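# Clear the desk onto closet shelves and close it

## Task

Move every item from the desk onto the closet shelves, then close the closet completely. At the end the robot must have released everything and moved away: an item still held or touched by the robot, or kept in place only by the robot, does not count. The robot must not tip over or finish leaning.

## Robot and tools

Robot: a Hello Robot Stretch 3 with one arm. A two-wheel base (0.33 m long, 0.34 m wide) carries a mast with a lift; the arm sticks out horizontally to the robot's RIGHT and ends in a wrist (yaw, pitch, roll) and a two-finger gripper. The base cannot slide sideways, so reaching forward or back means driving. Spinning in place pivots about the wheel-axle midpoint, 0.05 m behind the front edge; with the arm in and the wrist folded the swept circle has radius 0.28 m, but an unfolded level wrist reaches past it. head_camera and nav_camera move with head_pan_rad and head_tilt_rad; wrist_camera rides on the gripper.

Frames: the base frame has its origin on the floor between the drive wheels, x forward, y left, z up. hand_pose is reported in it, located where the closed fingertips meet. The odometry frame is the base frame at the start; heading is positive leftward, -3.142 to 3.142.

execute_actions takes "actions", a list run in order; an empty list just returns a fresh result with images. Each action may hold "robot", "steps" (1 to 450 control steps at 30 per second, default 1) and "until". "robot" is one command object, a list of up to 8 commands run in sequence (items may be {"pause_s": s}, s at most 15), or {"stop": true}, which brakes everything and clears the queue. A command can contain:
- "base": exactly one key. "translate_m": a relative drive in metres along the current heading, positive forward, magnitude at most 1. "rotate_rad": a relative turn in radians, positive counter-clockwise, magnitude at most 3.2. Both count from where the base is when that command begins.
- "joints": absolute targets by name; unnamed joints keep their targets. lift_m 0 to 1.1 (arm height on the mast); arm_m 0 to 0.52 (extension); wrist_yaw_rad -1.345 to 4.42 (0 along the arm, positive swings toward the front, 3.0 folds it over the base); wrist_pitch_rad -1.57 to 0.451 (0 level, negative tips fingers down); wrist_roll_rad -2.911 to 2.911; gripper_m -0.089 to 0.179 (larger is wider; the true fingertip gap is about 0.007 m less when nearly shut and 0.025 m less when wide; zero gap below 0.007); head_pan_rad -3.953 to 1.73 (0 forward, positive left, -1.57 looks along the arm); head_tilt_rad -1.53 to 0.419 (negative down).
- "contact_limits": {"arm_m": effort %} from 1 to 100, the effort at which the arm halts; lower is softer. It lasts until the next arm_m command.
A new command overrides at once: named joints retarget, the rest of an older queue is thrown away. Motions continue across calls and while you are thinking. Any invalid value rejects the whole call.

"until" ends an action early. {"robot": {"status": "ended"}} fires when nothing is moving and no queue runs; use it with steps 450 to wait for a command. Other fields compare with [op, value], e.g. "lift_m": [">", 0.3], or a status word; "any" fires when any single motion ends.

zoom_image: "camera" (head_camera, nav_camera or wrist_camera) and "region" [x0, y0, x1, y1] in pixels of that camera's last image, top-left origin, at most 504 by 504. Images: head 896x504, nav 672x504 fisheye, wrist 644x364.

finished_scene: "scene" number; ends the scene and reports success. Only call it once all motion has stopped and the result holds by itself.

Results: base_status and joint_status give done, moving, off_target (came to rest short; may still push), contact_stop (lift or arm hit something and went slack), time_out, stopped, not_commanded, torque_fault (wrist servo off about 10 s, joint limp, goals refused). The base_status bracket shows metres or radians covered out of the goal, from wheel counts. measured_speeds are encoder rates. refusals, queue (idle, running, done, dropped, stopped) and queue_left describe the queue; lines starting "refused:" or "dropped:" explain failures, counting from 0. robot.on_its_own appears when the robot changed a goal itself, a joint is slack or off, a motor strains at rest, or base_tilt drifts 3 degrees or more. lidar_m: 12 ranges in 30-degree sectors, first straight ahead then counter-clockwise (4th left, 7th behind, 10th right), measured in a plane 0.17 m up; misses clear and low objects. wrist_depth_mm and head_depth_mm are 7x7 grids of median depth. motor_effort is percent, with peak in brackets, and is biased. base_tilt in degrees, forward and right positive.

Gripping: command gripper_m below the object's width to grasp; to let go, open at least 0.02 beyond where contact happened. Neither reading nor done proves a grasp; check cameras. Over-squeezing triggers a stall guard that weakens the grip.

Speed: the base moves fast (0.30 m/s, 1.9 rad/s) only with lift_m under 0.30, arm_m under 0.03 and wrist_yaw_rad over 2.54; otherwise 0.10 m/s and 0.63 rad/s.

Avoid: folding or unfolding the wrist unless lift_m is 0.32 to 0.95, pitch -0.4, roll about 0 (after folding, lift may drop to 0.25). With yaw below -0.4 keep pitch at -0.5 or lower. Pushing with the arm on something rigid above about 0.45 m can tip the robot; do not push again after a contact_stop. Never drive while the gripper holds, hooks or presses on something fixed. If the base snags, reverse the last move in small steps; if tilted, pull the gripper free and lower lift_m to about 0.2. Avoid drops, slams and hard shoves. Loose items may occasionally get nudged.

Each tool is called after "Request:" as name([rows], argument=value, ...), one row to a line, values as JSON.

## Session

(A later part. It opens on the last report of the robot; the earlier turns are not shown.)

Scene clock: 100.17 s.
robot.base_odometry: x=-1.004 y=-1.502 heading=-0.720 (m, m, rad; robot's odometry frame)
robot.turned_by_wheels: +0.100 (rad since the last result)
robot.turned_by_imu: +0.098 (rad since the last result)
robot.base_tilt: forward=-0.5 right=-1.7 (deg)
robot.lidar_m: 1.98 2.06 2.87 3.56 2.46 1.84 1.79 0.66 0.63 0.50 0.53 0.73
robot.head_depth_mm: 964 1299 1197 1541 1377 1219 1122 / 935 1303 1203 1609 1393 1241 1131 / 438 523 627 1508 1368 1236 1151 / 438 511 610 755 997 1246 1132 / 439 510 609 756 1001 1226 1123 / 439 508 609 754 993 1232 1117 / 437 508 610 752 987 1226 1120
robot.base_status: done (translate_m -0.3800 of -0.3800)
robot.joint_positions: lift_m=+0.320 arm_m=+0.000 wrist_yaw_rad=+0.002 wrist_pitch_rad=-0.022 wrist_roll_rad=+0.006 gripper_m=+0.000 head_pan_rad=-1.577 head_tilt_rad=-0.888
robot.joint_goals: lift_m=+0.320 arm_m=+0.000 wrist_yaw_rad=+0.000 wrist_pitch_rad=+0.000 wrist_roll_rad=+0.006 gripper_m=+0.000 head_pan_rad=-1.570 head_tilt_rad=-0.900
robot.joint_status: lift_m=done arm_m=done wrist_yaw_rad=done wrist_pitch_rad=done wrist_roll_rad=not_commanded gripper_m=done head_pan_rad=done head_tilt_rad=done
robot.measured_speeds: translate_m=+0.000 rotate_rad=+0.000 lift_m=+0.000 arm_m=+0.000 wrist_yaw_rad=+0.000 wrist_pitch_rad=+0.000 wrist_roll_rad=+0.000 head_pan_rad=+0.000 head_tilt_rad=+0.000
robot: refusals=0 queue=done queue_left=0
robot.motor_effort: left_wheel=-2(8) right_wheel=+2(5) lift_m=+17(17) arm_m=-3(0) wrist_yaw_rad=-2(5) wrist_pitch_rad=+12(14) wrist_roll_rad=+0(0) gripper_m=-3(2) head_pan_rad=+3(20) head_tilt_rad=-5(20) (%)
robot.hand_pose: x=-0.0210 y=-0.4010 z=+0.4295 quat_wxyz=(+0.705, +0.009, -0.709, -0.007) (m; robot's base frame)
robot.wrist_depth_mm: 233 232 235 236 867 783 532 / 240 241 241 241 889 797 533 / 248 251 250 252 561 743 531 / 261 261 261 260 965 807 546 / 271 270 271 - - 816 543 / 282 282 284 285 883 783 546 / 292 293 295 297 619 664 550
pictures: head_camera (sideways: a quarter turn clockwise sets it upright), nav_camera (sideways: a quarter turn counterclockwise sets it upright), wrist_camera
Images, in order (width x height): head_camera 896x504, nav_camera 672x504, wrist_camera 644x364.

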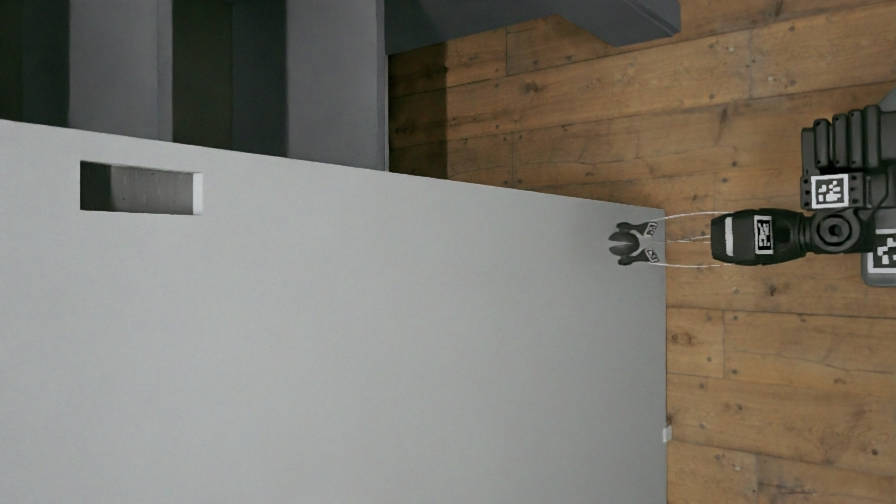

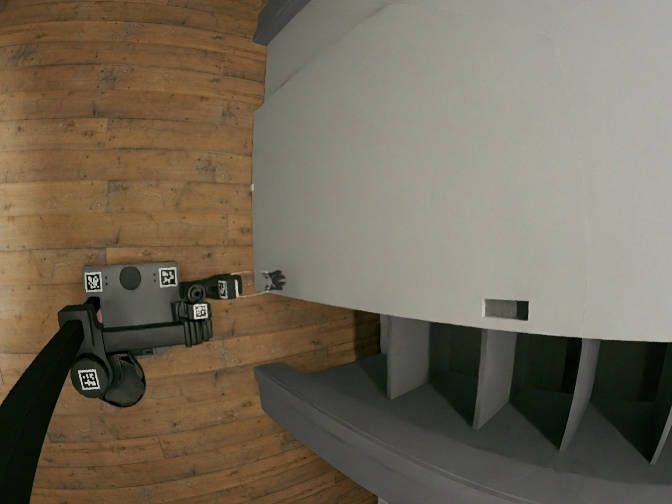

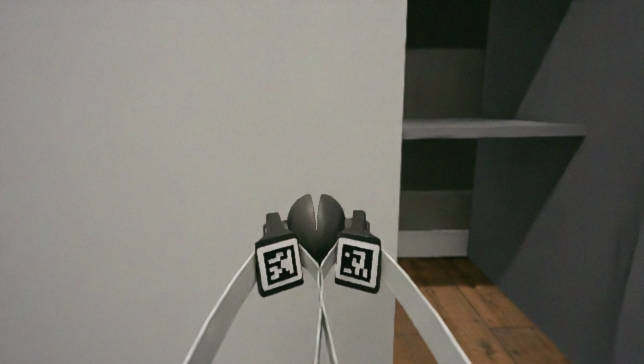

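Request:
execute_actions([
  {"robot":[{"base":{"translate_m":-0.13}},{"joints":{"arm_m":0.3}},{"base":{"translate_m":0.35}}],"steps":300,"until":{"robot":{"status":"ended"}}},
  {"steps":8},
])

Scene clock: 113.40 s.
robot.base_odometry: x=-0.838 y=-1.647 heading=-0.720 (m, m, rad; robot's odometry frame)
robot.turned_by_wheels: +0.000 (rad since the last result)
robot.turned_by_imu: +0.000 (rad since the last result)
robot.base_tilt: forward=-0.8 right=-2.1 (deg)
robot.lidar_m: 1.76 1.84 2.55 3.11 2.77 2.08 2.01 0.79 1.04 0.51 0.53 0.73
robot.head_depth_mm: 970 1308 1200 1602 1392 1246 1117 / 969 1310 1199 1602 1397 1242 1139 / 965 1298 1199 1597 1446 1242 1134 / 972 1274 1173 1581 1104 1240 1136 / 442 524 611 758 1001 1227 1116 / 440 513 611 757 1000 1225 1117 / 440 512 611 756 995 1230 1117
robot.base_status: moving (translate_m +0.3500 of +0.3500)
robot.joint_positions: lift_m=+0.320 arm_m=+0.300 wrist_yaw_rad=-0.006 wrist_pitch_rad=-0.021 wrist_roll_rad=+0.006 gripper_m=+0.000 head_pan_rad=-1.577 head_tilt_rad=-0.889
robot.joint_goals: lift_m=+0.320 arm_m=+0.300 wrist_yaw_rad=+0.000 wrist_pitch_rad=+0.000 wrist_roll_rad=+0.006 gripper_m=+0.000 head_pan_rad=-1.570 head_tilt_rad=-0.900
robot.joint_status: lift_m=done arm_m=done wrist_yaw_rad=done wrist_pitch_rad=done wrist_roll_rad=not_commanded gripper_m=done head_pan_rad=done head_tilt_rad=done
robot.measured_speeds: translate_m=+0.000 rotate_rad=+0.000 lift_m=+0.000 arm_m=+0.000 wrist_yaw_rad=+0.000 wrist_pitch_rad=+0.000 wrist_roll_rad=+0.000 head_pan_rad=+0.000 head_tilt_rad=+0.000
robot: refusals=0 queue=running queue_left=0
robot.motor_effort: left_wheel=-5(24) right_wheel=+9(49) lift_m=+17(17) arm_m=+2(1) wrist_yaw_rad=+3(20) wrist_pitch_rad=+12(13) wrist_roll_rad=+0(0) gripper_m=-2(3) head_pan_rad=+3(3) head_tilt_rad=-5(5) (%)
robot.hand_pose: x=-0.0230 y=-0.7003 z=+0.4298 quat_wxyz=(+0.705, +0.005, -0.709, -0.010) (m; robot's base frame)
robot.wrist_depth_mm: 622 605 616 608 636 622 637 / 638 632 646 639 650 624 646 / 648 619 576 537 499 471 449 / 689 687 682 692 697 686 704 / 702 691 725 - 729 735 722 / 730 728 739 748 740 744 746 / 682 680 683 683 661 667 660
pictures: head_camera (sideways: a quarter turn clockwise sets it upright), nav_camera (sideways: a quarter turn counterclockwise sets it upright), wrist_camera
Images, in order (width x height): head_camera 896x504, nav_camera 672x504, wrist_camera 644x364.

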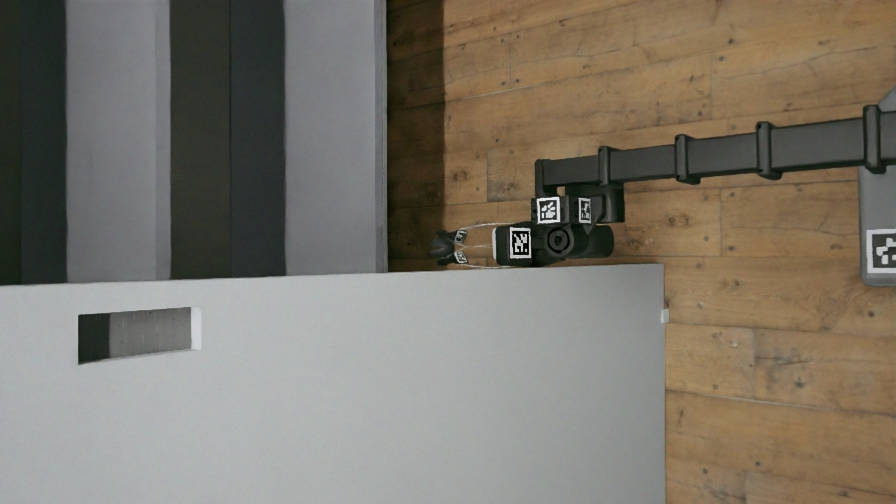

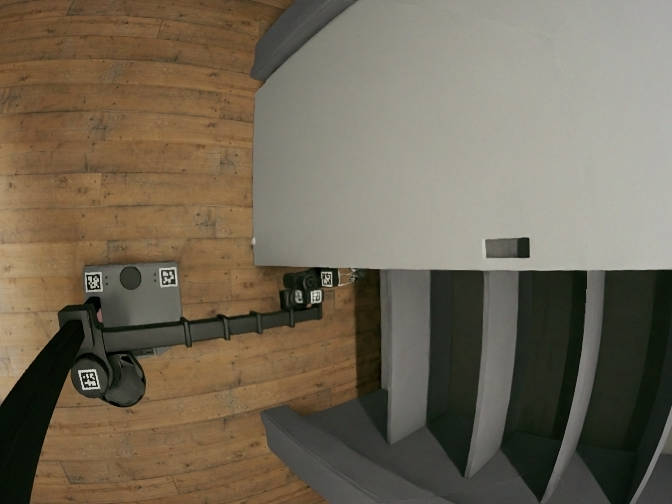

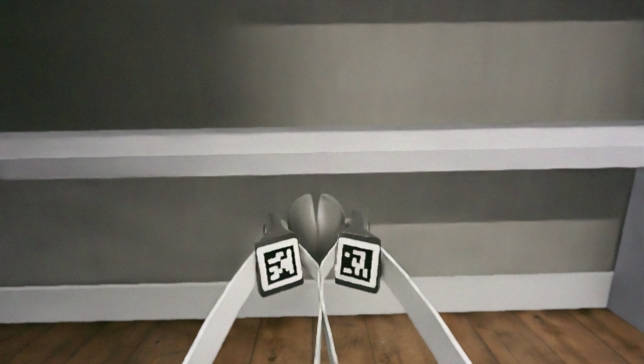

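Request:
execute_actions([
  {"robot":[{"base":{"translate_m":0.25}},{"base":{"translate_m":-0.02}},{"joints":{"arm_m":0.0}},{"joints":{"wrist_pitch_rad":-1.4,"lift_m":0.42}},{"joints":{"wrist_yaw_rad":1.6}},{"joints":{"wrist_pitch_rad":-0.4}},{"joints":{"wrist_yaw_rad":3.0,"head_pan_rad":1.4,"head_tilt_rad":-0.3}}],"steps":450,"until":{"robot":{"status":"ended"}}},
  {"steps":200,"until":{"robot":{"status":"ended"}}},
])

Scene clock: 133.27 s.
robot.base_odometry: x=-0.666 y=-1.799 heading=-0.720 (m, m, rad; robot's odometry frame)
robot.turned_by_wheels: +0.000 (rad since the last result)
robot.turned_by_imu: -0.326 (rad since the last result)
robot.base_tilt: forward=-0.5 right=-1.8 (deg)
robot.lidar_m: 0.85 1.58 1.79 2.94 3.56 2.61 2.19 1.04 0.93 0.49 0.49 0.55
robot.head_depth_mm: 1860 1936 2022 2082 2174 1913 1507 / 2087 2168 2289 2404 2414 1878 1507 / 2387 2509 2652 2792 2539 1895 1508 / 2763 2943 3104 3246 2541 1896 1511 / 3280 3433 3588 3719 2552 1878 1498 / 3166 3304 3474 3581 2541 1905 1505 / 3026 3168 3356 3439 2544 1893 1511
robot.base_status: done (translate_m -0.0200 of -0.0200)
robot.joint_positions: lift_m=+0.419 arm_m=+0.000 wrist_yaw_rad=+2.997 wrist_pitch_rad=-0.419 wrist_roll_rad=+0.006 gripper_m=+0.000 head_pan_rad=+1.393 head_tilt_rad=-0.310
robot.joint_goals: lift_m=+0.420 arm_m=+0.000 wrist_yaw_rad=+3.000 wrist_pitch_rad=-0.400 wrist_roll_rad=+0.006 gripper_m=+0.000 head_pan_rad=+1.400 head_tilt_rad=-0.300
robot.joint_status: lift_m=done arm_m=done wrist_yaw_rad=done wrist_pitch_rad=done wrist_roll_rad=not_commanded gripper_m=done head_pan_rad=done head_tilt_rad=done
robot.measured_speeds: translate_m=+0.000 rotate_rad=+0.000 lift_m=+0.000 arm_m=+0.000 wrist_yaw_rad=+0.000 wrist_pitch_rad=+0.000 wrist_roll_rad=+0.000 head_pan_rad=+0.000 head_tilt_rad=+0.000
robot: refusals=0 queue=done queue_left=0
robot.motor_effort: left_wheel=+1(27) right_wheel=-2(58) lift_m=+43(42) arm_m=-2(2) wrist_yaw_rad=+1(24) wrist_pitch_rad=+12(12) wrist_roll_rad=+0(1) gripper_m=-2(2) head_pan_rad=+2(30) head_tilt_rad=+3(24) (%)
robot.hand_pose: x=+0.0110 y=+0.0766 z=+0.4318 quat_wxyz=(+0.197, +0.702, +0.097, +0.677) (m; robot's base frame)
robot.wrist_depth_mm: - - - - - - - / - - - - - - - / - - - - - - - / 940 921 908 909 917 909 918 / 770 760 - - 759 743 746 / 618 641 - 606 643 625 628 / 550 544 - 555 545 541 535
pictures: head_camera (sideways: a quarter turn clockwise sets it upright), nav_camera (sideways: a quarter turn counterclockwise sets it upright), wrist_camera
Images, in order (width x height): head_camera 896x504, nav_camera 672x504, wrist_camera 644x364.

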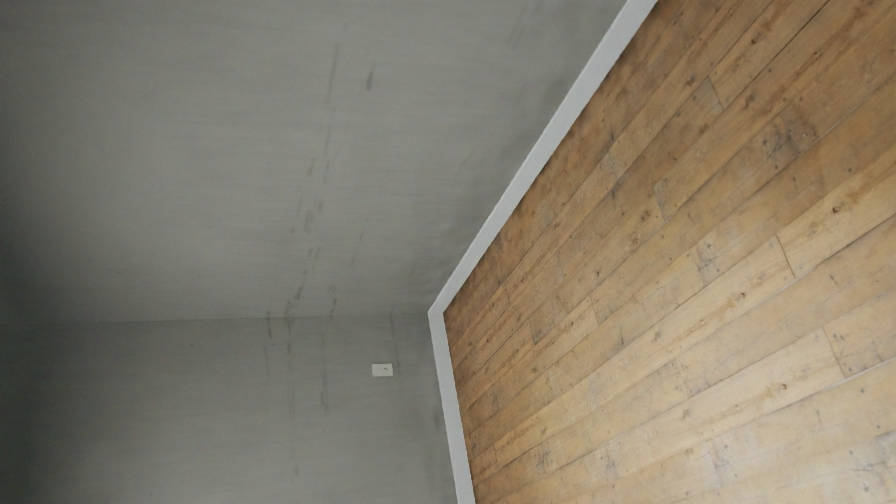

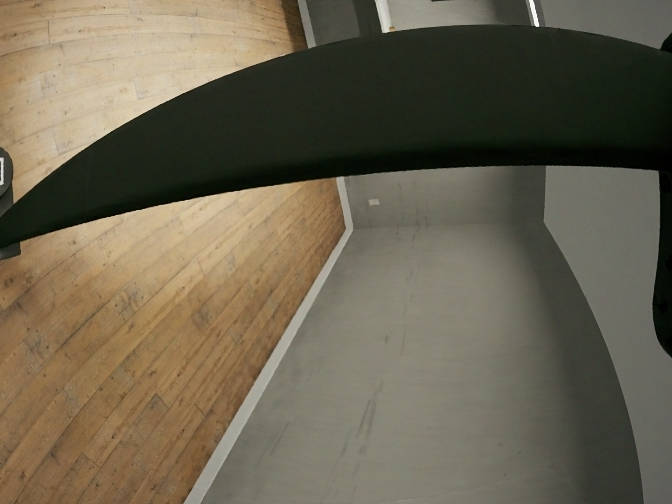

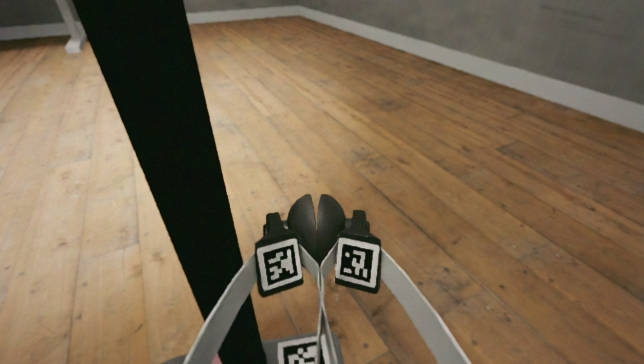

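Request:
execute_actions([
  {"robot":[{"base":{"rotate_rad":2.03},"joints":{"head_pan_rad":0,"head_tilt_rad":-0.4,"gripper_m":0.1}},{"joints":{"lift_m":0.27}},{"base":{"translate_m":1.0}},{"base":{"translate_m":0.6}}],"steps":450,"until":{"robot":{"status":"ended"}}},
  {"steps":100,"until":{"robot":{"status":"ended"}}},
])

Scene clock: 157.90 s.
robot.base_odometry: x=-0.253 y=-0.253 heading=+1.310 (m, m, rad; robot's odometry frame)
robot.turned_by_wheels: +2.030 (rad since the last result)
robot.turned_by_imu: +2.051 (rad since the last result)
robot.base_tilt: forward=-0.5 right=-1.8 (deg)
robot.lidar_m: 1.54 2.11 1.93 1.90 2.13 2.12 2.08 2.26 1.85 1.83 2.01 2.00
robot.head_depth_mm: 1614 1716 1868 1999 2109 1711 1409 / 1643 1758 1898 2018 2139 1729 1397 / 1678 1795 1872 2088 2189 1704 1397 / 1687 1819 1446 2096 2124 1654 1405 / 1726 1825 1607 2144 2227 1710 1398 / 1723 1860 1615 2183 2199 1714 1408 / 1748 1890 1613 2227 2224 1723 1400
robot.base_status: done (translate_m +0.6000 of +0.6000)
robot.joint_positions: lift_m=+0.270 arm_m=+0.000 wrist_yaw_rad=+2.998 wrist_pitch_rad=-0.418 wrist_roll_rad=+0.006 gripper_m=+0.100 head_pan_rad=+0.007 head_tilt_rad=-0.396
robot.joint_goals: lift_m=+0.270 arm_m=+0.000 wrist_yaw_rad=+3.000 wrist_pitch_rad=-0.400 wrist_roll_rad=+0.006 gripper_m=+0.100 head_pan_rad=+0.000 head_tilt_rad=-0.400
robot.joint_status: lift_m=done arm_m=done wrist_yaw_rad=done wrist_pitch_rad=done wrist_roll_rad=not_commanded gripper_m=done head_pan_rad=done head_tilt_rad=done
robot.measured_speeds: translate_m=+0.000 rotate_rad=+0.000 lift_m=+0.000 arm_m=+0.000 wrist_yaw_rad=+0.000 wrist_pitch_rad=+0.000 wrist_roll_rad=+0.000 head_pan_rad=+0.000 head_tilt_rad=+0.000
robot: refusals=0 queue=done queue_left=0
robot.motor_effort: left_wheel=-3(8) right_wheel=+2(8) lift_m=+17(42) arm_m=-2(3) wrist_yaw_rad=+0(1) wrist_pitch_rad=+11(12) wrist_roll_rad=+0(0) gripper_m=+0(100) head_pan_rad=-2(29) head_tilt_rad=-2(9) (%)
robot.hand_pose: x=+0.0108 y=+0.0767 z=+0.2831 quat_wxyz=(+0.197, +0.702, +0.097, +0.678) (m; robot's base frame)
robot.wrist_depth_mm: - - - - - - - / - - - - - - - / 910 856 904 860 878 855 866 / 670 656 664 668 664 676 668 / 559 552 546 563 550 557 550 / 466 480 - - 449 469 466 / - - - - 402 401 401
pictures: head_camera (sideways: a quarter turn clockwise sets it upright), nav_camera (sideways: a quarter turn counterclockwise sets it upright), wrist_camera
Images, in order (width x height): head_camera 896x504, nav_camera 672x504, wrist_camera 644x364.

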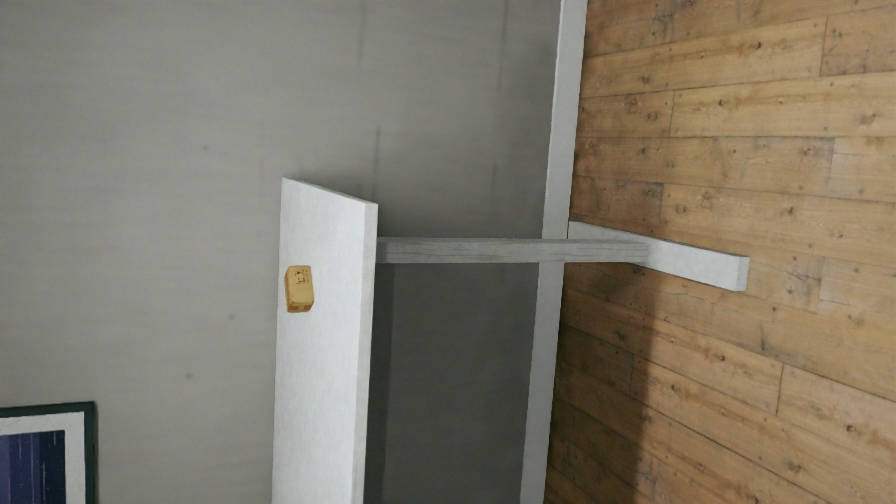

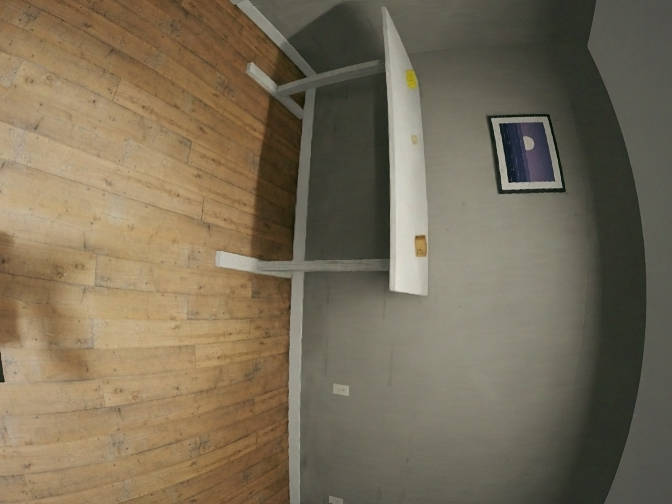

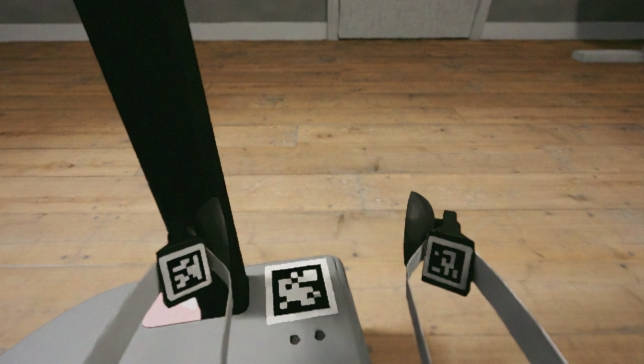

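Request:
execute_actions([
  {"robot":[{"base":{"translate_m":0.95}},{"joints":{"lift_m":0.95,"wrist_pitch_rad":-0.4}},{"base":{"rotate_rad":1.48},"joints":{"head_pan_rad":-1.3,"head_tilt_rad":-0.6}},{"joints":{"wrist_yaw_rad":1.6}},{"joints":{"wrist_pitch_rad":-1.3}},{"joints":{"wrist_yaw_rad":0.0,"lift_m":1.05}},{"joints":{"wrist_pitch_rad":-0.3}}],"steps":450,"until":{"robot":{"status":"ended"}}},
  {"steps":200,"until":{"robot":{"status":"ended"}}},
])

Scene clock: 191.33 s.
robot.base_odometry: x=-0.008 y=+0.665 heading=+2.790 (m, m, rad; robot's odometry frame)
robot.turned_by_wheels: +1.480 (rad since the last result)
robot.turned_by_imu: +1.486 (rad since the last result)
robot.base_tilt: forward=-0.5 right=-1.8 (deg)
robot.lidar_m: 1.75 1.87 2.74 3.02 2.64 2.03 1.99 1.38 1.06 0.59 1.11 1.43
robot.head_depth_mm: 839 924 798 609 - - - / 873 952 795 588 466 395 1211 / 892 985 795 588 466 390 1154 / 926 1003 797 586 466 386 1239 / 960 1047 797 586 466 406 1234 / 986 1067 795 589 465 416 1231 / 1021 1101 794 586 466 1351 1245
robot.base_status: done (rotate_rad +1.4798 of +1.4800)
robot.joint_positions: lift_m=+1.049 arm_m=-0.001 wrist_yaw_rad=-0.016 wrist_pitch_rad=-1.160 wrist_roll_rad=+0.050 gripper_m=+0.100 head_pan_rad=-1.293 head_tilt_rad=-0.592
robot.joint_goals: lift_m=+1.050 arm_m=+0.000 wrist_yaw_rad=+0.000 wrist_pitch_rad=-0.300 wrist_roll_rad=+0.050 gripper_m=+0.100 head_pan_rad=-1.300 head_tilt_rad=-0.600
robot.joint_status: lift_m=done arm_m=done wrist_yaw_rad=done wrist_pitch_rad=moving wrist_roll_rad=not_commanded gripper_m=done head_pan_rad=done head_tilt_rad=done
robot.measured_speeds: translate_m=+0.000 rotate_rad=+0.000 lift_m=+0.000 arm_m=+0.000 wrist_yaw_rad=+0.000 wrist_pitch_rad=+0.000 wrist_roll_rad=+0.000 head_pan_rad=+0.000 head_tilt_rad=+0.000
robot: refusals=0 queue=running queue_left=0
robot.motor_effort: left_wheel=-5(8) right_wheel=+1(10) lift_m=+43(46) arm_m=+7(7) wrist_yaw_rad=+9(13) wrist_pitch_rad=+100(100) wrist_roll_rad=-19(21) gripper_m=-1(1) head_pan_rad=-2(26) head_tilt_rad=-3(14) (%)
robot.hand_pose: x=-0.0229 y=-0.2242 z=+0.9436 quat_wxyz=(+0.573, +0.373, -0.608, -0.402) (m; robot's base frame)
robot.wrist_depth_mm: 179 180 180 182 185 - - / 173 174 174 175 179 - - / 168 168 168 170 172 - - / 164 164 166 165 174 - - / - - - - - - - / - - - - - - - / - - - - - - -
pictures: head_camera (sideways: a quarter turn clockwise sets it upright), nav_camera (sideways: a quarter turn counterclockwise sets it upright), wrist_camera
Images, in order (width x height): head_camera 896x504, nav_camera 672x504, wrist_camera 644x364.

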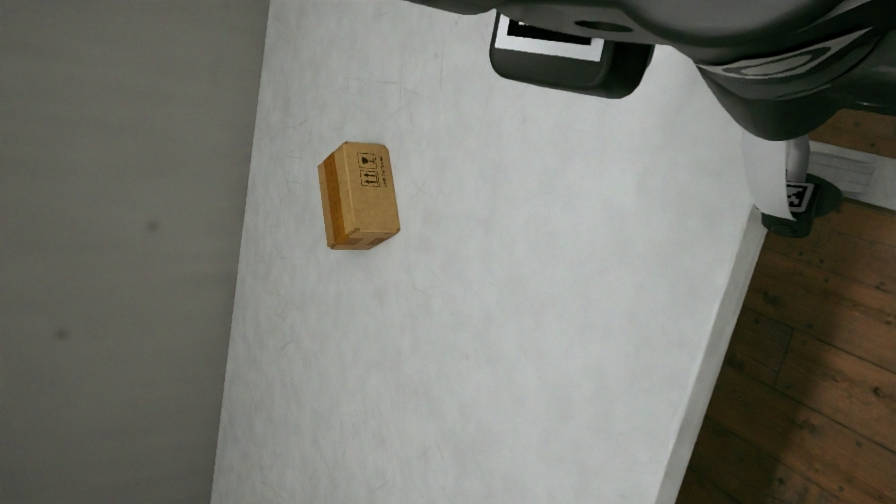

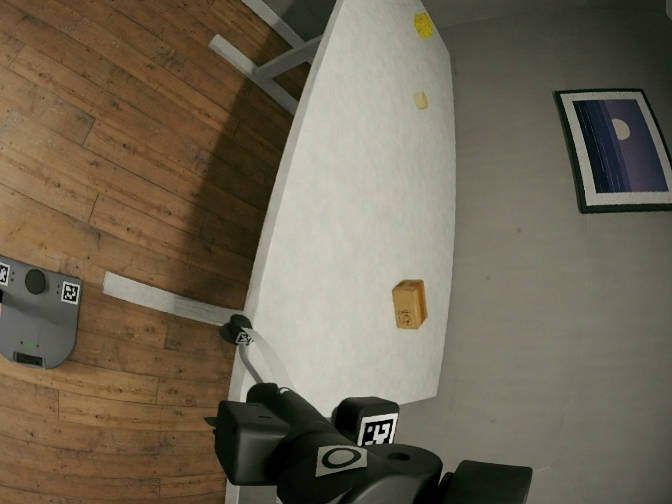

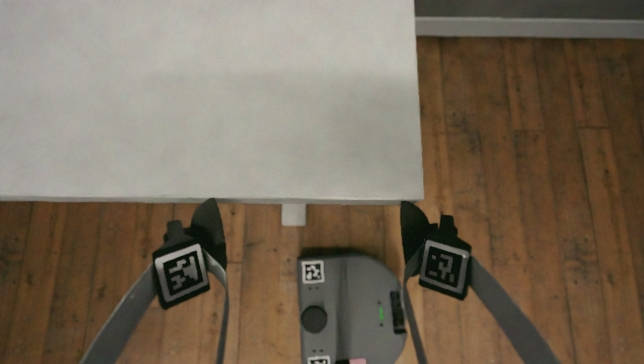

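Request:
execute_actions([
  {"robot":{"joints":{"wrist_pitch_rad":-1.45}},"steps":90,"until":{"robot":{"status":"ended"}}},
  {"robot":[{"joints":{"wrist_yaw_rad":1.6,"lift_m":1.1}},{"joints":{"wrist_pitch_rad":-0.2}},{"joints":{"wrist_yaw_rad":0.3}}],"steps":450,"until":{"robot":{"status":"ended"}}},
])

Scene clock: 208.70 s.
robot.base_odometry: x=-0.008 y=+0.665 heading=+2.790 (m, m, rad; robot's odometry frame)
robot.turned_by_wheels: +0.000 (rad since the last result)
robot.turned_by_imu: +0.001 (rad since the last result)
robot.base_tilt: forward=-0.6 right=-1.7 (deg)
robot.lidar_m: 1.75 1.87 2.73 3.01 2.63 2.03 1.99 1.38 1.06 0.59 1.11 1.43
robot.head_depth_mm: - - - - 432 385 351 / - 984 905 - 452 385 1183 / 894 987 880 585 465 385 1144 / 924 999 717 587 464 386 1232 / 950 1038 791 584 464 404 1240 / 986 1061 790 586 464 415 1229 / 1024 1098 791 585 465 1351 1234
robot.base_status: done (rotate_rad +1.4799 of +1.4800)
robot.joint_positions: lift_m=+1.099 arm_m=+0.000 wrist_yaw_rad=+0.303 wrist_pitch_rad=-0.221 wrist_roll_rad=+0.011 gripper_m=+0.100 head_pan_rad=-1.293 head_tilt_rad=-0.593
robot.joint_goals: lift_m=+1.100 arm_m=+0.000 wrist_yaw_rad=+0.300 wrist_pitch_rad=-0.200 wrist_roll_rad=+0.011 gripper_m=+0.100 head_pan_rad=-1.300 head_tilt_rad=-0.600
robot.joint_status: lift_m=done arm_m=done wrist_yaw_rad=done wrist_pitch_rad=done wrist_roll_rad=not_commanded gripper_m=done head_pan_rad=done head_tilt_rad=done
robot.measured_speeds: translate_m=+0.000 rotate_rad=+0.000 lift_m=+0.000 arm_m=+0.000 wrist_yaw_rad=+0.000 wrist_pitch_rad=+0.000 wrist_roll_rad=+0.000 head_pan_rad=+0.000 head_tilt_rad=+0.000
robot: refusals=0 queue=done queue_left=0
robot.motor_effort: left_wheel=-1(6) right_wheel=+0(2) lift_m=+43(41) arm_m=+3(6) wrist_yaw_rad=-3(7) wrist_pitch_rad=+12(100) wrist_roll_rad=-2(19) gripper_m=+1(3) head_pan_rad=-2(3) head_tilt_rad=-2(3) (%)
robot.hand_pose: x=+0.0515 y=-0.3782 z=+1.1585 quat_wxyz=(+0.703, +0.183, -0.686, +0.028) (m; robot's base frame)
robot.wrist_depth_mm: - 909 826 745 686 626 578 / - - 900 807 742 655 607 / - - 946 862 757 690 648 / 716 718 722 730 695 739 678 / 536 523 527 476 523 774 728 / 424 427 417 418 401 822 750 / 352 347 347 344 345 358 824
pictures: head_camera (sideways: a quarter turn clockwise sets it upright), nav_camera (sideways: a quarter turn counterclockwise sets it upright), wrist_camera
replaced: robot.wrist_pitch_rad: its motion had ended time_out
Images, in order (width x height): head_camera 896x504, nav_camera 672x504, wrist_camera 644x364.

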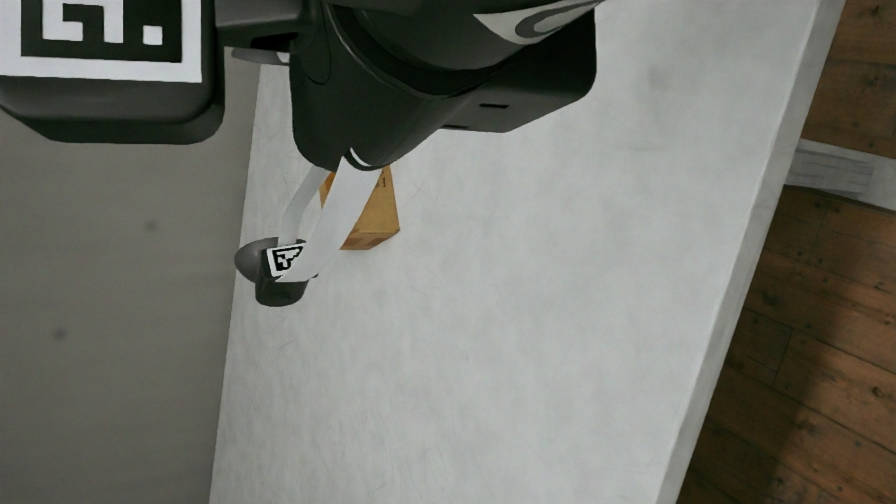

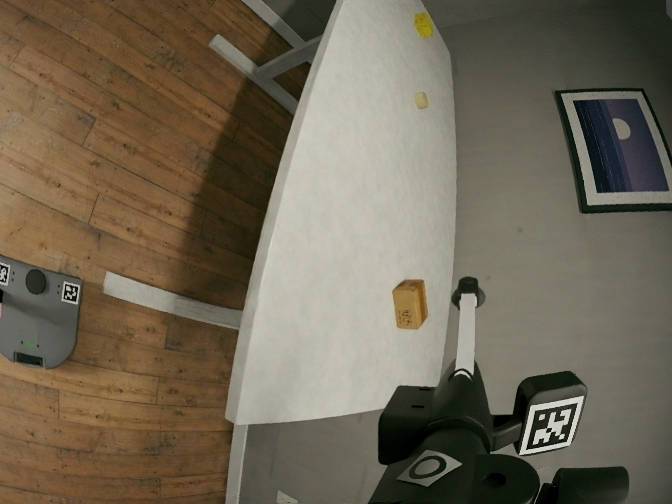

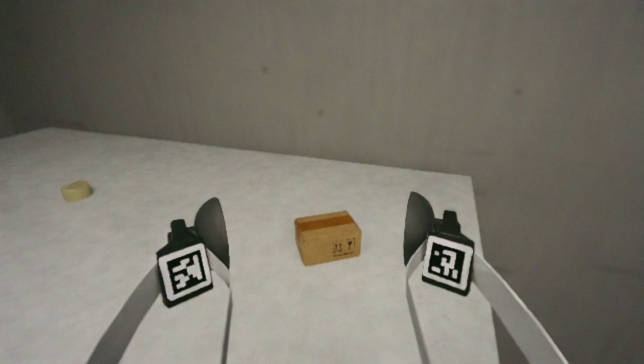

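Request:
execute_actions([
  {"robot":[{"base":{"translate_m":0.09},"joints":{"gripper_m":0.17,"arm_m":0.15,"wrist_pitch_rad":-0.3}},{"joints":{"lift_m":1.0}}],"steps":450,"until":{"robot":{"status":"ended"}}},
  {"steps":15},
])

Scene clock: 220.13 s.
robot.base_odometry: x=-0.093 y=+0.696 heading=+2.790 (m, m, rad; robot's odometry frame)
robot.turned_by_wheels: +0.000 (rad since the last result)
robot.turned_by_imu: +0.002 (rad since the last result)
robot.base_tilt: forward=-0.6 right=-1.7 (deg)
robot.lidar_m: 1.65 1.78 2.60 2.99 2.75 2.12 2.09 1.39 1.07 0.59 1.12 1.35
robot.head_depth_mm: 846 919 - - 452 384 1163 / 872 961 614 564 464 384 1100 / 897 990 794 564 465 385 1237 / 930 1012 832 585 465 395 1234 / 961 1047 789 584 465 405 1238 / 991 1072 788 584 463 1352 1240 / 1030 1111 790 585 464 1384 1235
robot.base_status: done (translate_m +0.0900 of +0.0900)
robot.joint_positions: lift_m=+1.001 arm_m=+0.150 wrist_yaw_rad=+0.302 wrist_pitch_rad=-0.315 wrist_roll_rad=+0.011 gripper_m=+0.170 head_pan_rad=-1.293 head_tilt_rad=-0.593
robot.joint_goals: lift_m=+1.000 arm_m=+0.150 wrist_yaw_rad=+0.300 wrist_pitch_rad=-0.300 wrist_roll_rad=+0.011 gripper_m=+0.170 head_pan_rad=-1.300 head_tilt_rad=-0.600
robot.joint_status: lift_m=done arm_m=done wrist_yaw_rad=done wrist_pitch_rad=done wrist_roll_rad=not_commanded gripper_m=done head_pan_rad=done head_tilt_rad=done
robot.measured_speeds: translate_m=+0.000 rotate_rad=+0.000 lift_m=+0.000 arm_m=+0.000 wrist_yaw_rad=+0.000 wrist_pitch_rad=+0.000 wrist_roll_rad=+0.000 head_pan_rad=+0.000 head_tilt_rad=+0.000
robot: refusals=0 queue=done queue_left=0
robot.motor_effort: left_wheel=-1(4) right_wheel=+0(4) lift_m=+17(46) arm_m=+4(5) wrist_yaw_rad=-1(2) wrist_pitch_rad=+9(12) wrist_roll_rad=-2(2) gripper_m=+1(100) head_pan_rad=-3(2) head_tilt_rad=-3(4) (%)
robot.hand_pose: x=+0.0486 y=-0.5202 z=+1.0370 quat_wxyz=(+0.704, +0.215, -0.677, -0.006) (m; robot's base frame)
robot.wrist_depth_mm: 847 761 663 610 570 513 469 / 884 787 730 657 606 548 509 / 541 546 535 526 530 522 543 / 387 390 385 379 361 379 554 / 303 316 302 277 266 312 296 / 258 238 246 244 246 235 241 / 205 210 208 207 207 207 206
pictures: head_camera (sideways: a quarter turn clockwise sets it upright), nav_camera (sideways: a quarter turn counterclockwise sets it upright), wrist_camera
Images, in order (width x height): head_camera 896x504, nav_camera 672x504, wrist_camera 644x364.

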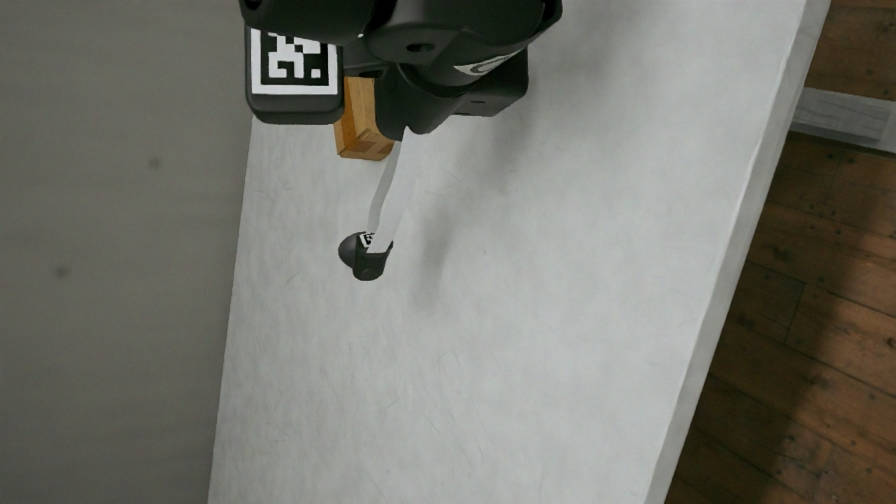

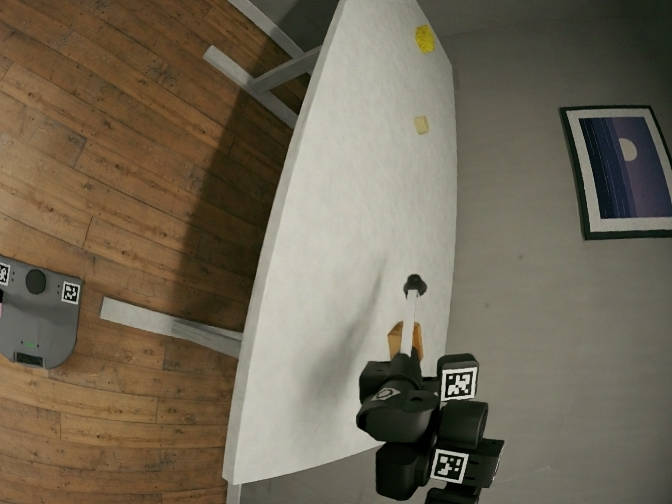

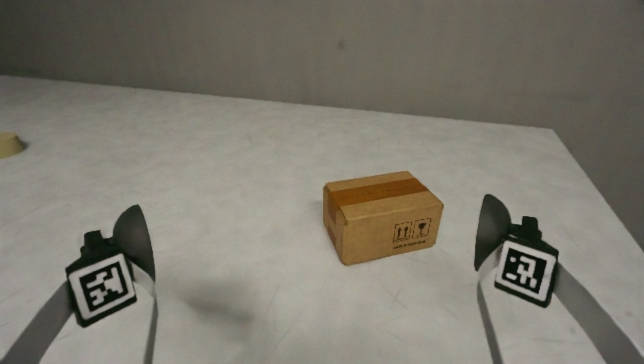

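Request:
execute_actions([
  {"robot":[{"base":{"translate_m":-0.02},"joints":{"lift_m":0.94}},{"joints":{"arm_m":0.24}}],"steps":450,"until":{"robot":{"status":"ended"}}},
  {"steps":15},
])

Scene clock: 227.53 s.
robot.base_odometry: x=-0.074 y=+0.689 heading=+2.790 (m, m, rad; robot's odometry frame)
robot.turned_by_wheels: +0.000 (rad since the last result)
robot.turned_by_imu: +0.001 (rad since the last result)
robot.base_tilt: forward=-0.6 right=-1.7 (deg)
robot.lidar_m: 1.68 1.79 2.63 2.99 2.72 2.10 2.06 1.39 1.07 0.59 1.11 1.37
robot.head_depth_mm: 845 927 907 - 465 385 1158 / 869 959 829 564 465 385 1089 / 897 992 791 563 466 385 1208 / 930 1002 790 585 464 394 1233 / 961 1046 791 585 465 404 1236 / 991 1070 792 585 464 1341 1239 / 1028 1109 791 586 464 1379 1233
robot.base_status: done (translate_m -0.0200 of -0.0200)
robot.joint_positions: lift_m=+0.941 arm_m=+0.240 wrist_yaw_rad=+0.301 wrist_pitch_rad=-0.315 wrist_roll_rad=+0.011 gripper_m=+0.170 head_pan_rad=-1.293 head_tilt_rad=-0.593
robot.joint_goals: lift_m=+0.940 arm_m=+0.240 wrist_yaw_rad=+0.300 wrist_pitch_rad=-0.300 wrist_roll_rad=+0.011 gripper_m=+0.170 head_pan_rad=-1.300 head_tilt_rad=-0.600
robot.joint_status: lift_m=done arm_m=done wrist_yaw_rad=done wrist_pitch_rad=done wrist_roll_rad=not_commanded gripper_m=done head_pan_rad=done head_tilt_rad=done
robot.measured_speeds: translate_m=+0.000 rotate_rad=+0.000 lift_m=+0.000 arm_m=+0.000 wrist_yaw_rad=+0.000 wrist_pitch_rad=+0.000 wrist_roll_rad=+0.000 head_pan_rad=+0.000 head_tilt_rad=+0.000
robot: refusals=0 queue=done queue_left=0
robot.motor_effort: left_wheel=-1(4) right_wheel=+1(5) lift_m=+17(19) arm_m=+4(2) wrist_yaw_rad=-2(2) wrist_pitch_rad=+9(9) wrist_roll_rad=-2(2) gripper_m=+0(0) head_pan_rad=-2(2) head_tilt_rad=-3(2) (%)
robot.hand_pose: x=+0.0486 y=-0.6101 z=+0.9770 quat_wxyz=(+0.704, +0.215, -0.677, -0.006) (m; robot's base frame)
robot.wrist_depth_mm: 719 654 585 518 493 447 413 / 637 625 603 559 519 476 437 / 379 381 376 375 368 366 445 / 273 271 253 168 190 262 263 / 211 219 208 150 169 216 206 / - 166 170 165 171 164 168 / 140 144 145 144 144 144 142
pictures: head_camera (sideways: a quarter turn clockwise sets it upright), nav_camera (sideways: a quarter turn counterclockwise sets it upright), wrist_camera
Images, in order (width x height): head_camera 896x504, nav_camera 672x504, wrist_camera 644x364.

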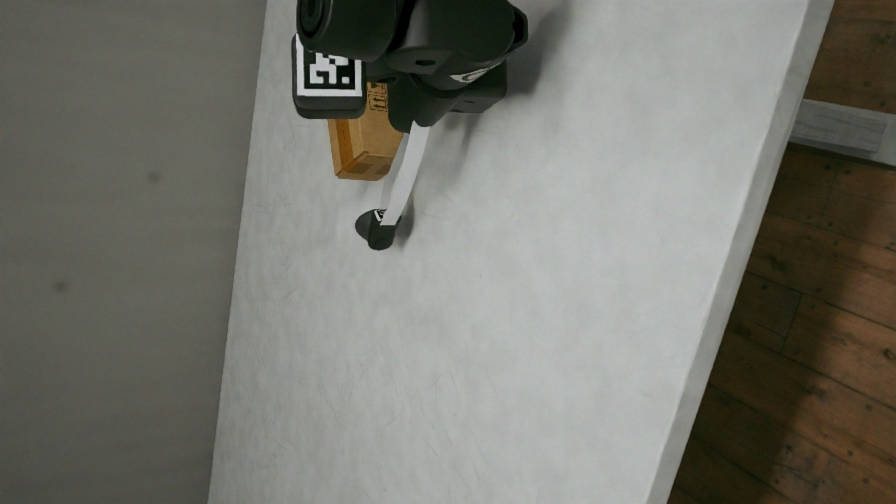

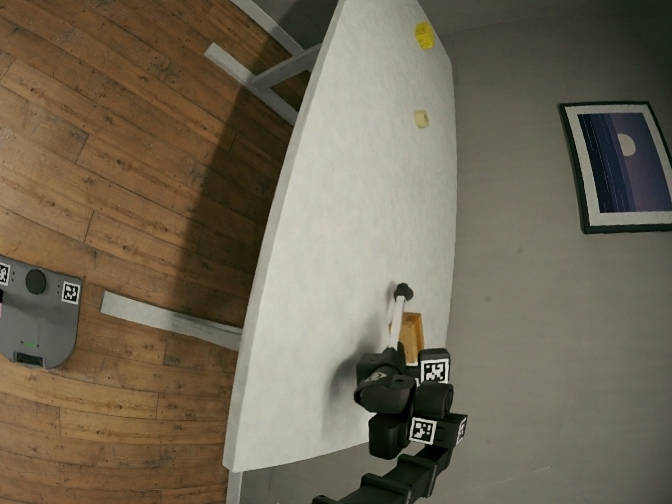

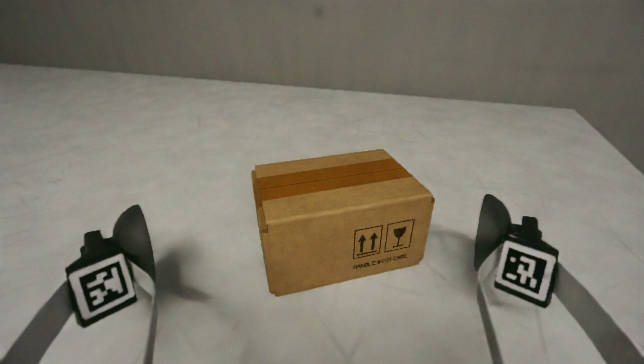

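Request:
execute_actions([
  {"robot":[{"joints":{"arm_m":0.30}},{"joints":{"gripper_m":0.06}},{"joints":{"lift_m":1.0}}],"steps":450,"until":{"robot":{"status":"ended"}}},
  {"steps":30},
])

Scene clock: 235.80 s.
robot.base_odometry: x=-0.074 y=+0.689 heading=+2.790 (m, m, rad; robot's odometry frame)
robot.turned_by_wheels: +0.000 (rad since the last result)
robot.turned_by_imu: +0.001 (rad since the last result)
robot.base_tilt: forward=-0.6 right=-1.7 (deg)
robot.lidar_m: 1.68 1.79 2.63 2.99 2.72 2.11 2.06 1.39 1.07 0.59 1.11 1.37
robot.head_depth_mm: 845 - - 585 464 385 1158 / 872 955 649 587 465 384 1097 / 902 988 721 586 464 383 1209 / 927 1009 793 586 465 394 1231 / 957 1046 790 587 464 405 1238 / 985 1069 791 585 464 1341 1241 / 1028 1106 795 586 464 1381 1235
robot.base_status: done (translate_m -0.0200 of -0.0200)
robot.joint_positions: lift_m=+0.999 arm_m=+0.300 wrist_yaw_rad=+0.301 wrist_pitch_rad=-0.323 wrist_roll_rad=+0.010 gripper_m=+0.072 head_pan_rad=-1.293 head_tilt_rad=-0.593
robot.joint_goals: lift_m=+1.000 arm_m=+0.300 wrist_yaw_rad=+0.300 wrist_pitch_rad=-0.300 wrist_roll_rad=+0.010 gripper_m=+0.070 head_pan_rad=-1.300 head_tilt_rad=-0.600
robot.joint_status: lift_m=done arm_m=done wrist_yaw_rad=done wrist_pitch_rad=done wrist_roll_rad=not_commanded gripper_m=done head_pan_rad=done head_tilt_rad=done
robot.measured_speeds: translate_m=+0.000 rotate_rad=+0.000 lift_m=+0.000 arm_m=+0.000 wrist_yaw_rad=+0.000 wrist_pitch_rad=+0.000 wrist_roll_rad=+0.000 head_pan_rad=+0.000 head_tilt_rad=+0.000
robot: refusals=0 queue=done queue_left=0
robot.on_its_own: gripper_m is held at +0.070, not at your +0.060, by its stall guard, which is not easing now
robot.motor_effort: left_wheel=-1(1) right_wheel=+0(0) lift_m=+44(44) arm_m=+4(4) wrist_yaw_rad=-1(2) wrist_pitch_rad=+14(13) wrist_roll_rad=-2(3) gripper_m=-24(100) head_pan_rad=-2(1) head_tilt_rad=-3(2) (%)
robot.hand_pose: x=+0.0483 y=-0.6694 z=+1.0340 quat_wxyz=(+0.704, +0.217, -0.676, -0.009) (m; robot's base frame)
robot.wrist_depth_mm: 655 581 516 475 429 399 370 / 716 648 578 505 459 421 390 / 531 521 513 510 488 455 422 / 379 375 381 375 368 370 430 / 296 304 130 130 131 290 290 / 242 242 109 109 133 237 236 / 205 204 126 114 198 202 202
pictures: head_camera (sideways: a quarter turn clockwise sets it upright), nav_camera (sideways: a quarter turn counterclockwise sets it upright), wrist_camera
Images, in order (width x height): head_camera 896x504, nav_camera 672x504, wrist_camera 644x364.

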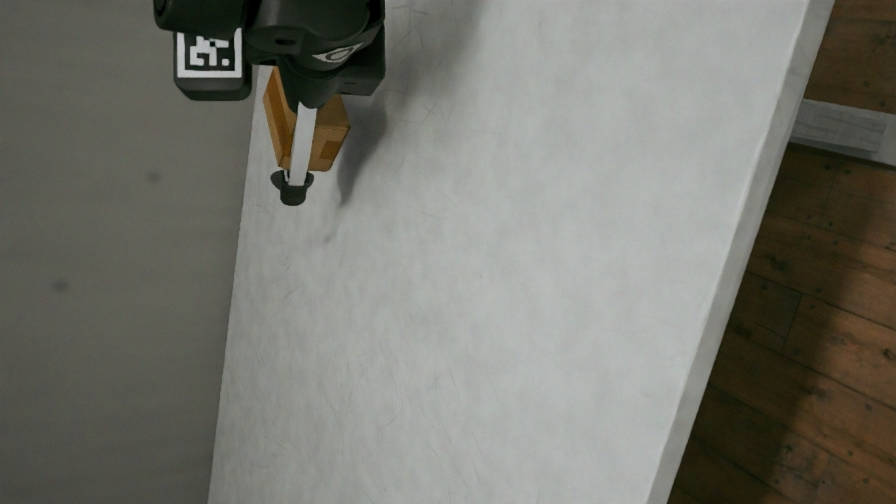

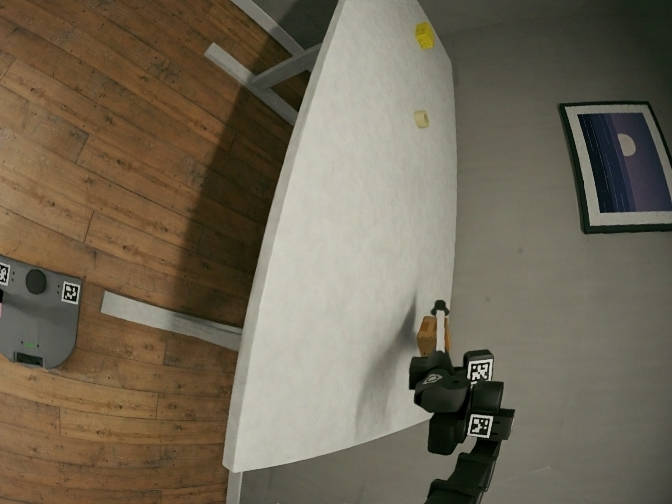

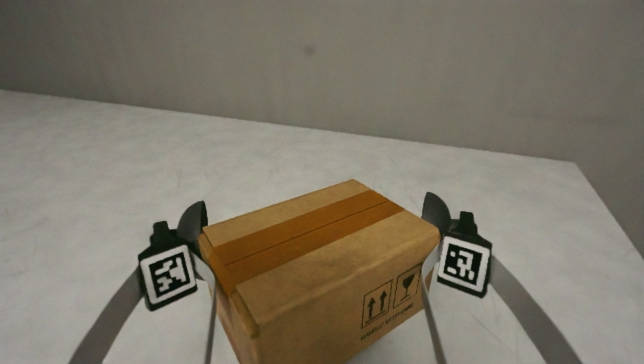

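Request:
execute_actions([
  {"robot":[{"joints":{"arm_m":0.0,"lift_m":1.05,"head_pan_rad":0,"head_tilt_rad":-0.9}},{"base":{"translate_m":0.15}}],"steps":450,"until":{"robot":{"status":"ended"}}},
  {"steps":15},
])

Scene clock: 249.63 s.
robot.base_odometry: x=-0.215 y=+0.741 heading=+2.790 (m, m, rad; robot's odometry frame)
robot.turned_by_wheels: +0.000 (rad since the last result)
robot.turned_by_imu: +0.002 (rad since the last result)
robot.base_tilt: forward=-0.6 right=-1.7 (deg)
robot.lidar_m: 1.53 1.64 2.40 2.96 2.92 2.26 2.21 1.40 0.61 0.65 1.12 1.24
robot.head_depth_mm: 1396 1616 1825 1596 1396 1246 1119 / 1409 1631 1822 1585 1399 1243 1121 / 1419 1646 1820 1607 1404 1247 1122 / 1404 1630 1822 1590 1408 1246 1113 / 1410 1641 1836 1595 1398 1248 1123 / 1419 1643 1816 1583 1398 1252 1117 / 1415 1663 1847 1599 1393 1244 1116
robot.base_status: done (translate_m +0.1500 of +0.1500)
robot.joint_positions: lift_m=+1.049 arm_m=+0.000 wrist_yaw_rad=+0.301 wrist_pitch_rad=-0.323 wrist_roll_rad=+0.010 gripper_m=+0.072 head_pan_rad=-0.007 head_tilt_rad=-0.889
robot.joint_goals: lift_m=+1.050 arm_m=+0.000 wrist_yaw_rad=+0.300 wrist_pitch_rad=-0.300 wrist_roll_rad=+0.010 gripper_m=+0.070 head_pan_rad=+0.000 head_tilt_rad=-0.900
robot.joint_status: lift_m=done arm_m=done wrist_yaw_rad=done wrist_pitch_rad=done wrist_roll_rad=not_commanded gripper_m=done head_pan_rad=done head_tilt_rad=done
robot.measured_speeds: translate_m=+0.000 rotate_rad=+0.000 lift_m=+0.000 arm_m=+0.000 wrist_yaw_rad=+0.000 wrist_pitch_rad=+0.000 wrist_roll_rad=+0.000 head_pan_rad=+0.000 head_tilt_rad=+0.000
robot: refusals=0 queue=done queue_left=0
robot.on_its_own: gripper_m is held at +0.070, not at your +0.060, by its stall guard, which is not easing now
robot.motor_effort: left_wheel=-2(4) right_wheel=+1(4) lift_m=+44(49) arm_m=-3(5) wrist_yaw_rad=-2(1) wrist_pitch_rad=+14(14) wrist_roll_rad=-2(2) gripper_m=-24(23) head_pan_rad=+2(29) head_tilt_rad=-5(20) (%)
robot.hand_pose: x=+0.0483 y=-0.3701 z=+1.0839 quat_wxyz=(+0.704, +0.217, -0.676, -0.009) (m; robot's base frame)
robot.wrist_depth_mm: - 920 831 746 690 637 604 / - 977 877 821 745 682 642 / 673 666 661 659 654 638 652 / 474 477 475 471 473 475 467 / 377 383 130 130 131 367 368 / 306 303 109 109 133 300 300 / 259 259 126 114 250 255 257
pictures: head_camera (sideways: a quarter turn clockwise sets it upright), nav_camera (sideways: a quarter turn counterclockwise sets it upright), wrist_camera
Images, in order (width x height): head_camera 896x504, nav_camera 672x504, wrist_camera 644x364.

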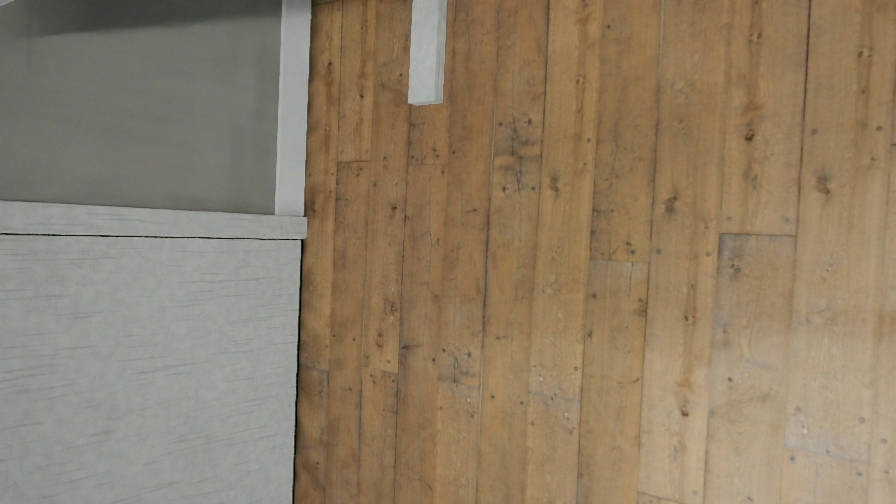

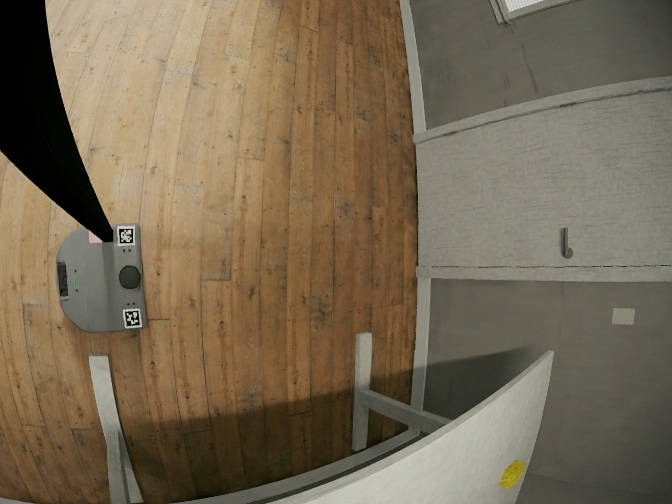

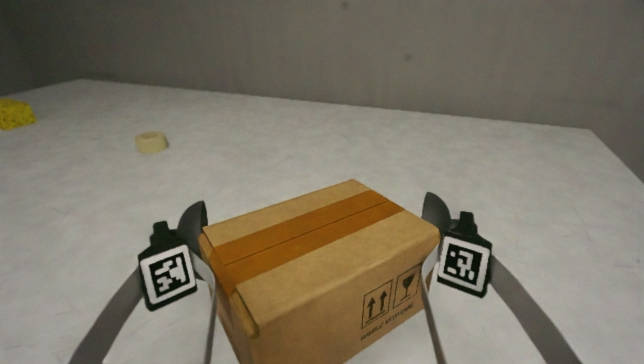

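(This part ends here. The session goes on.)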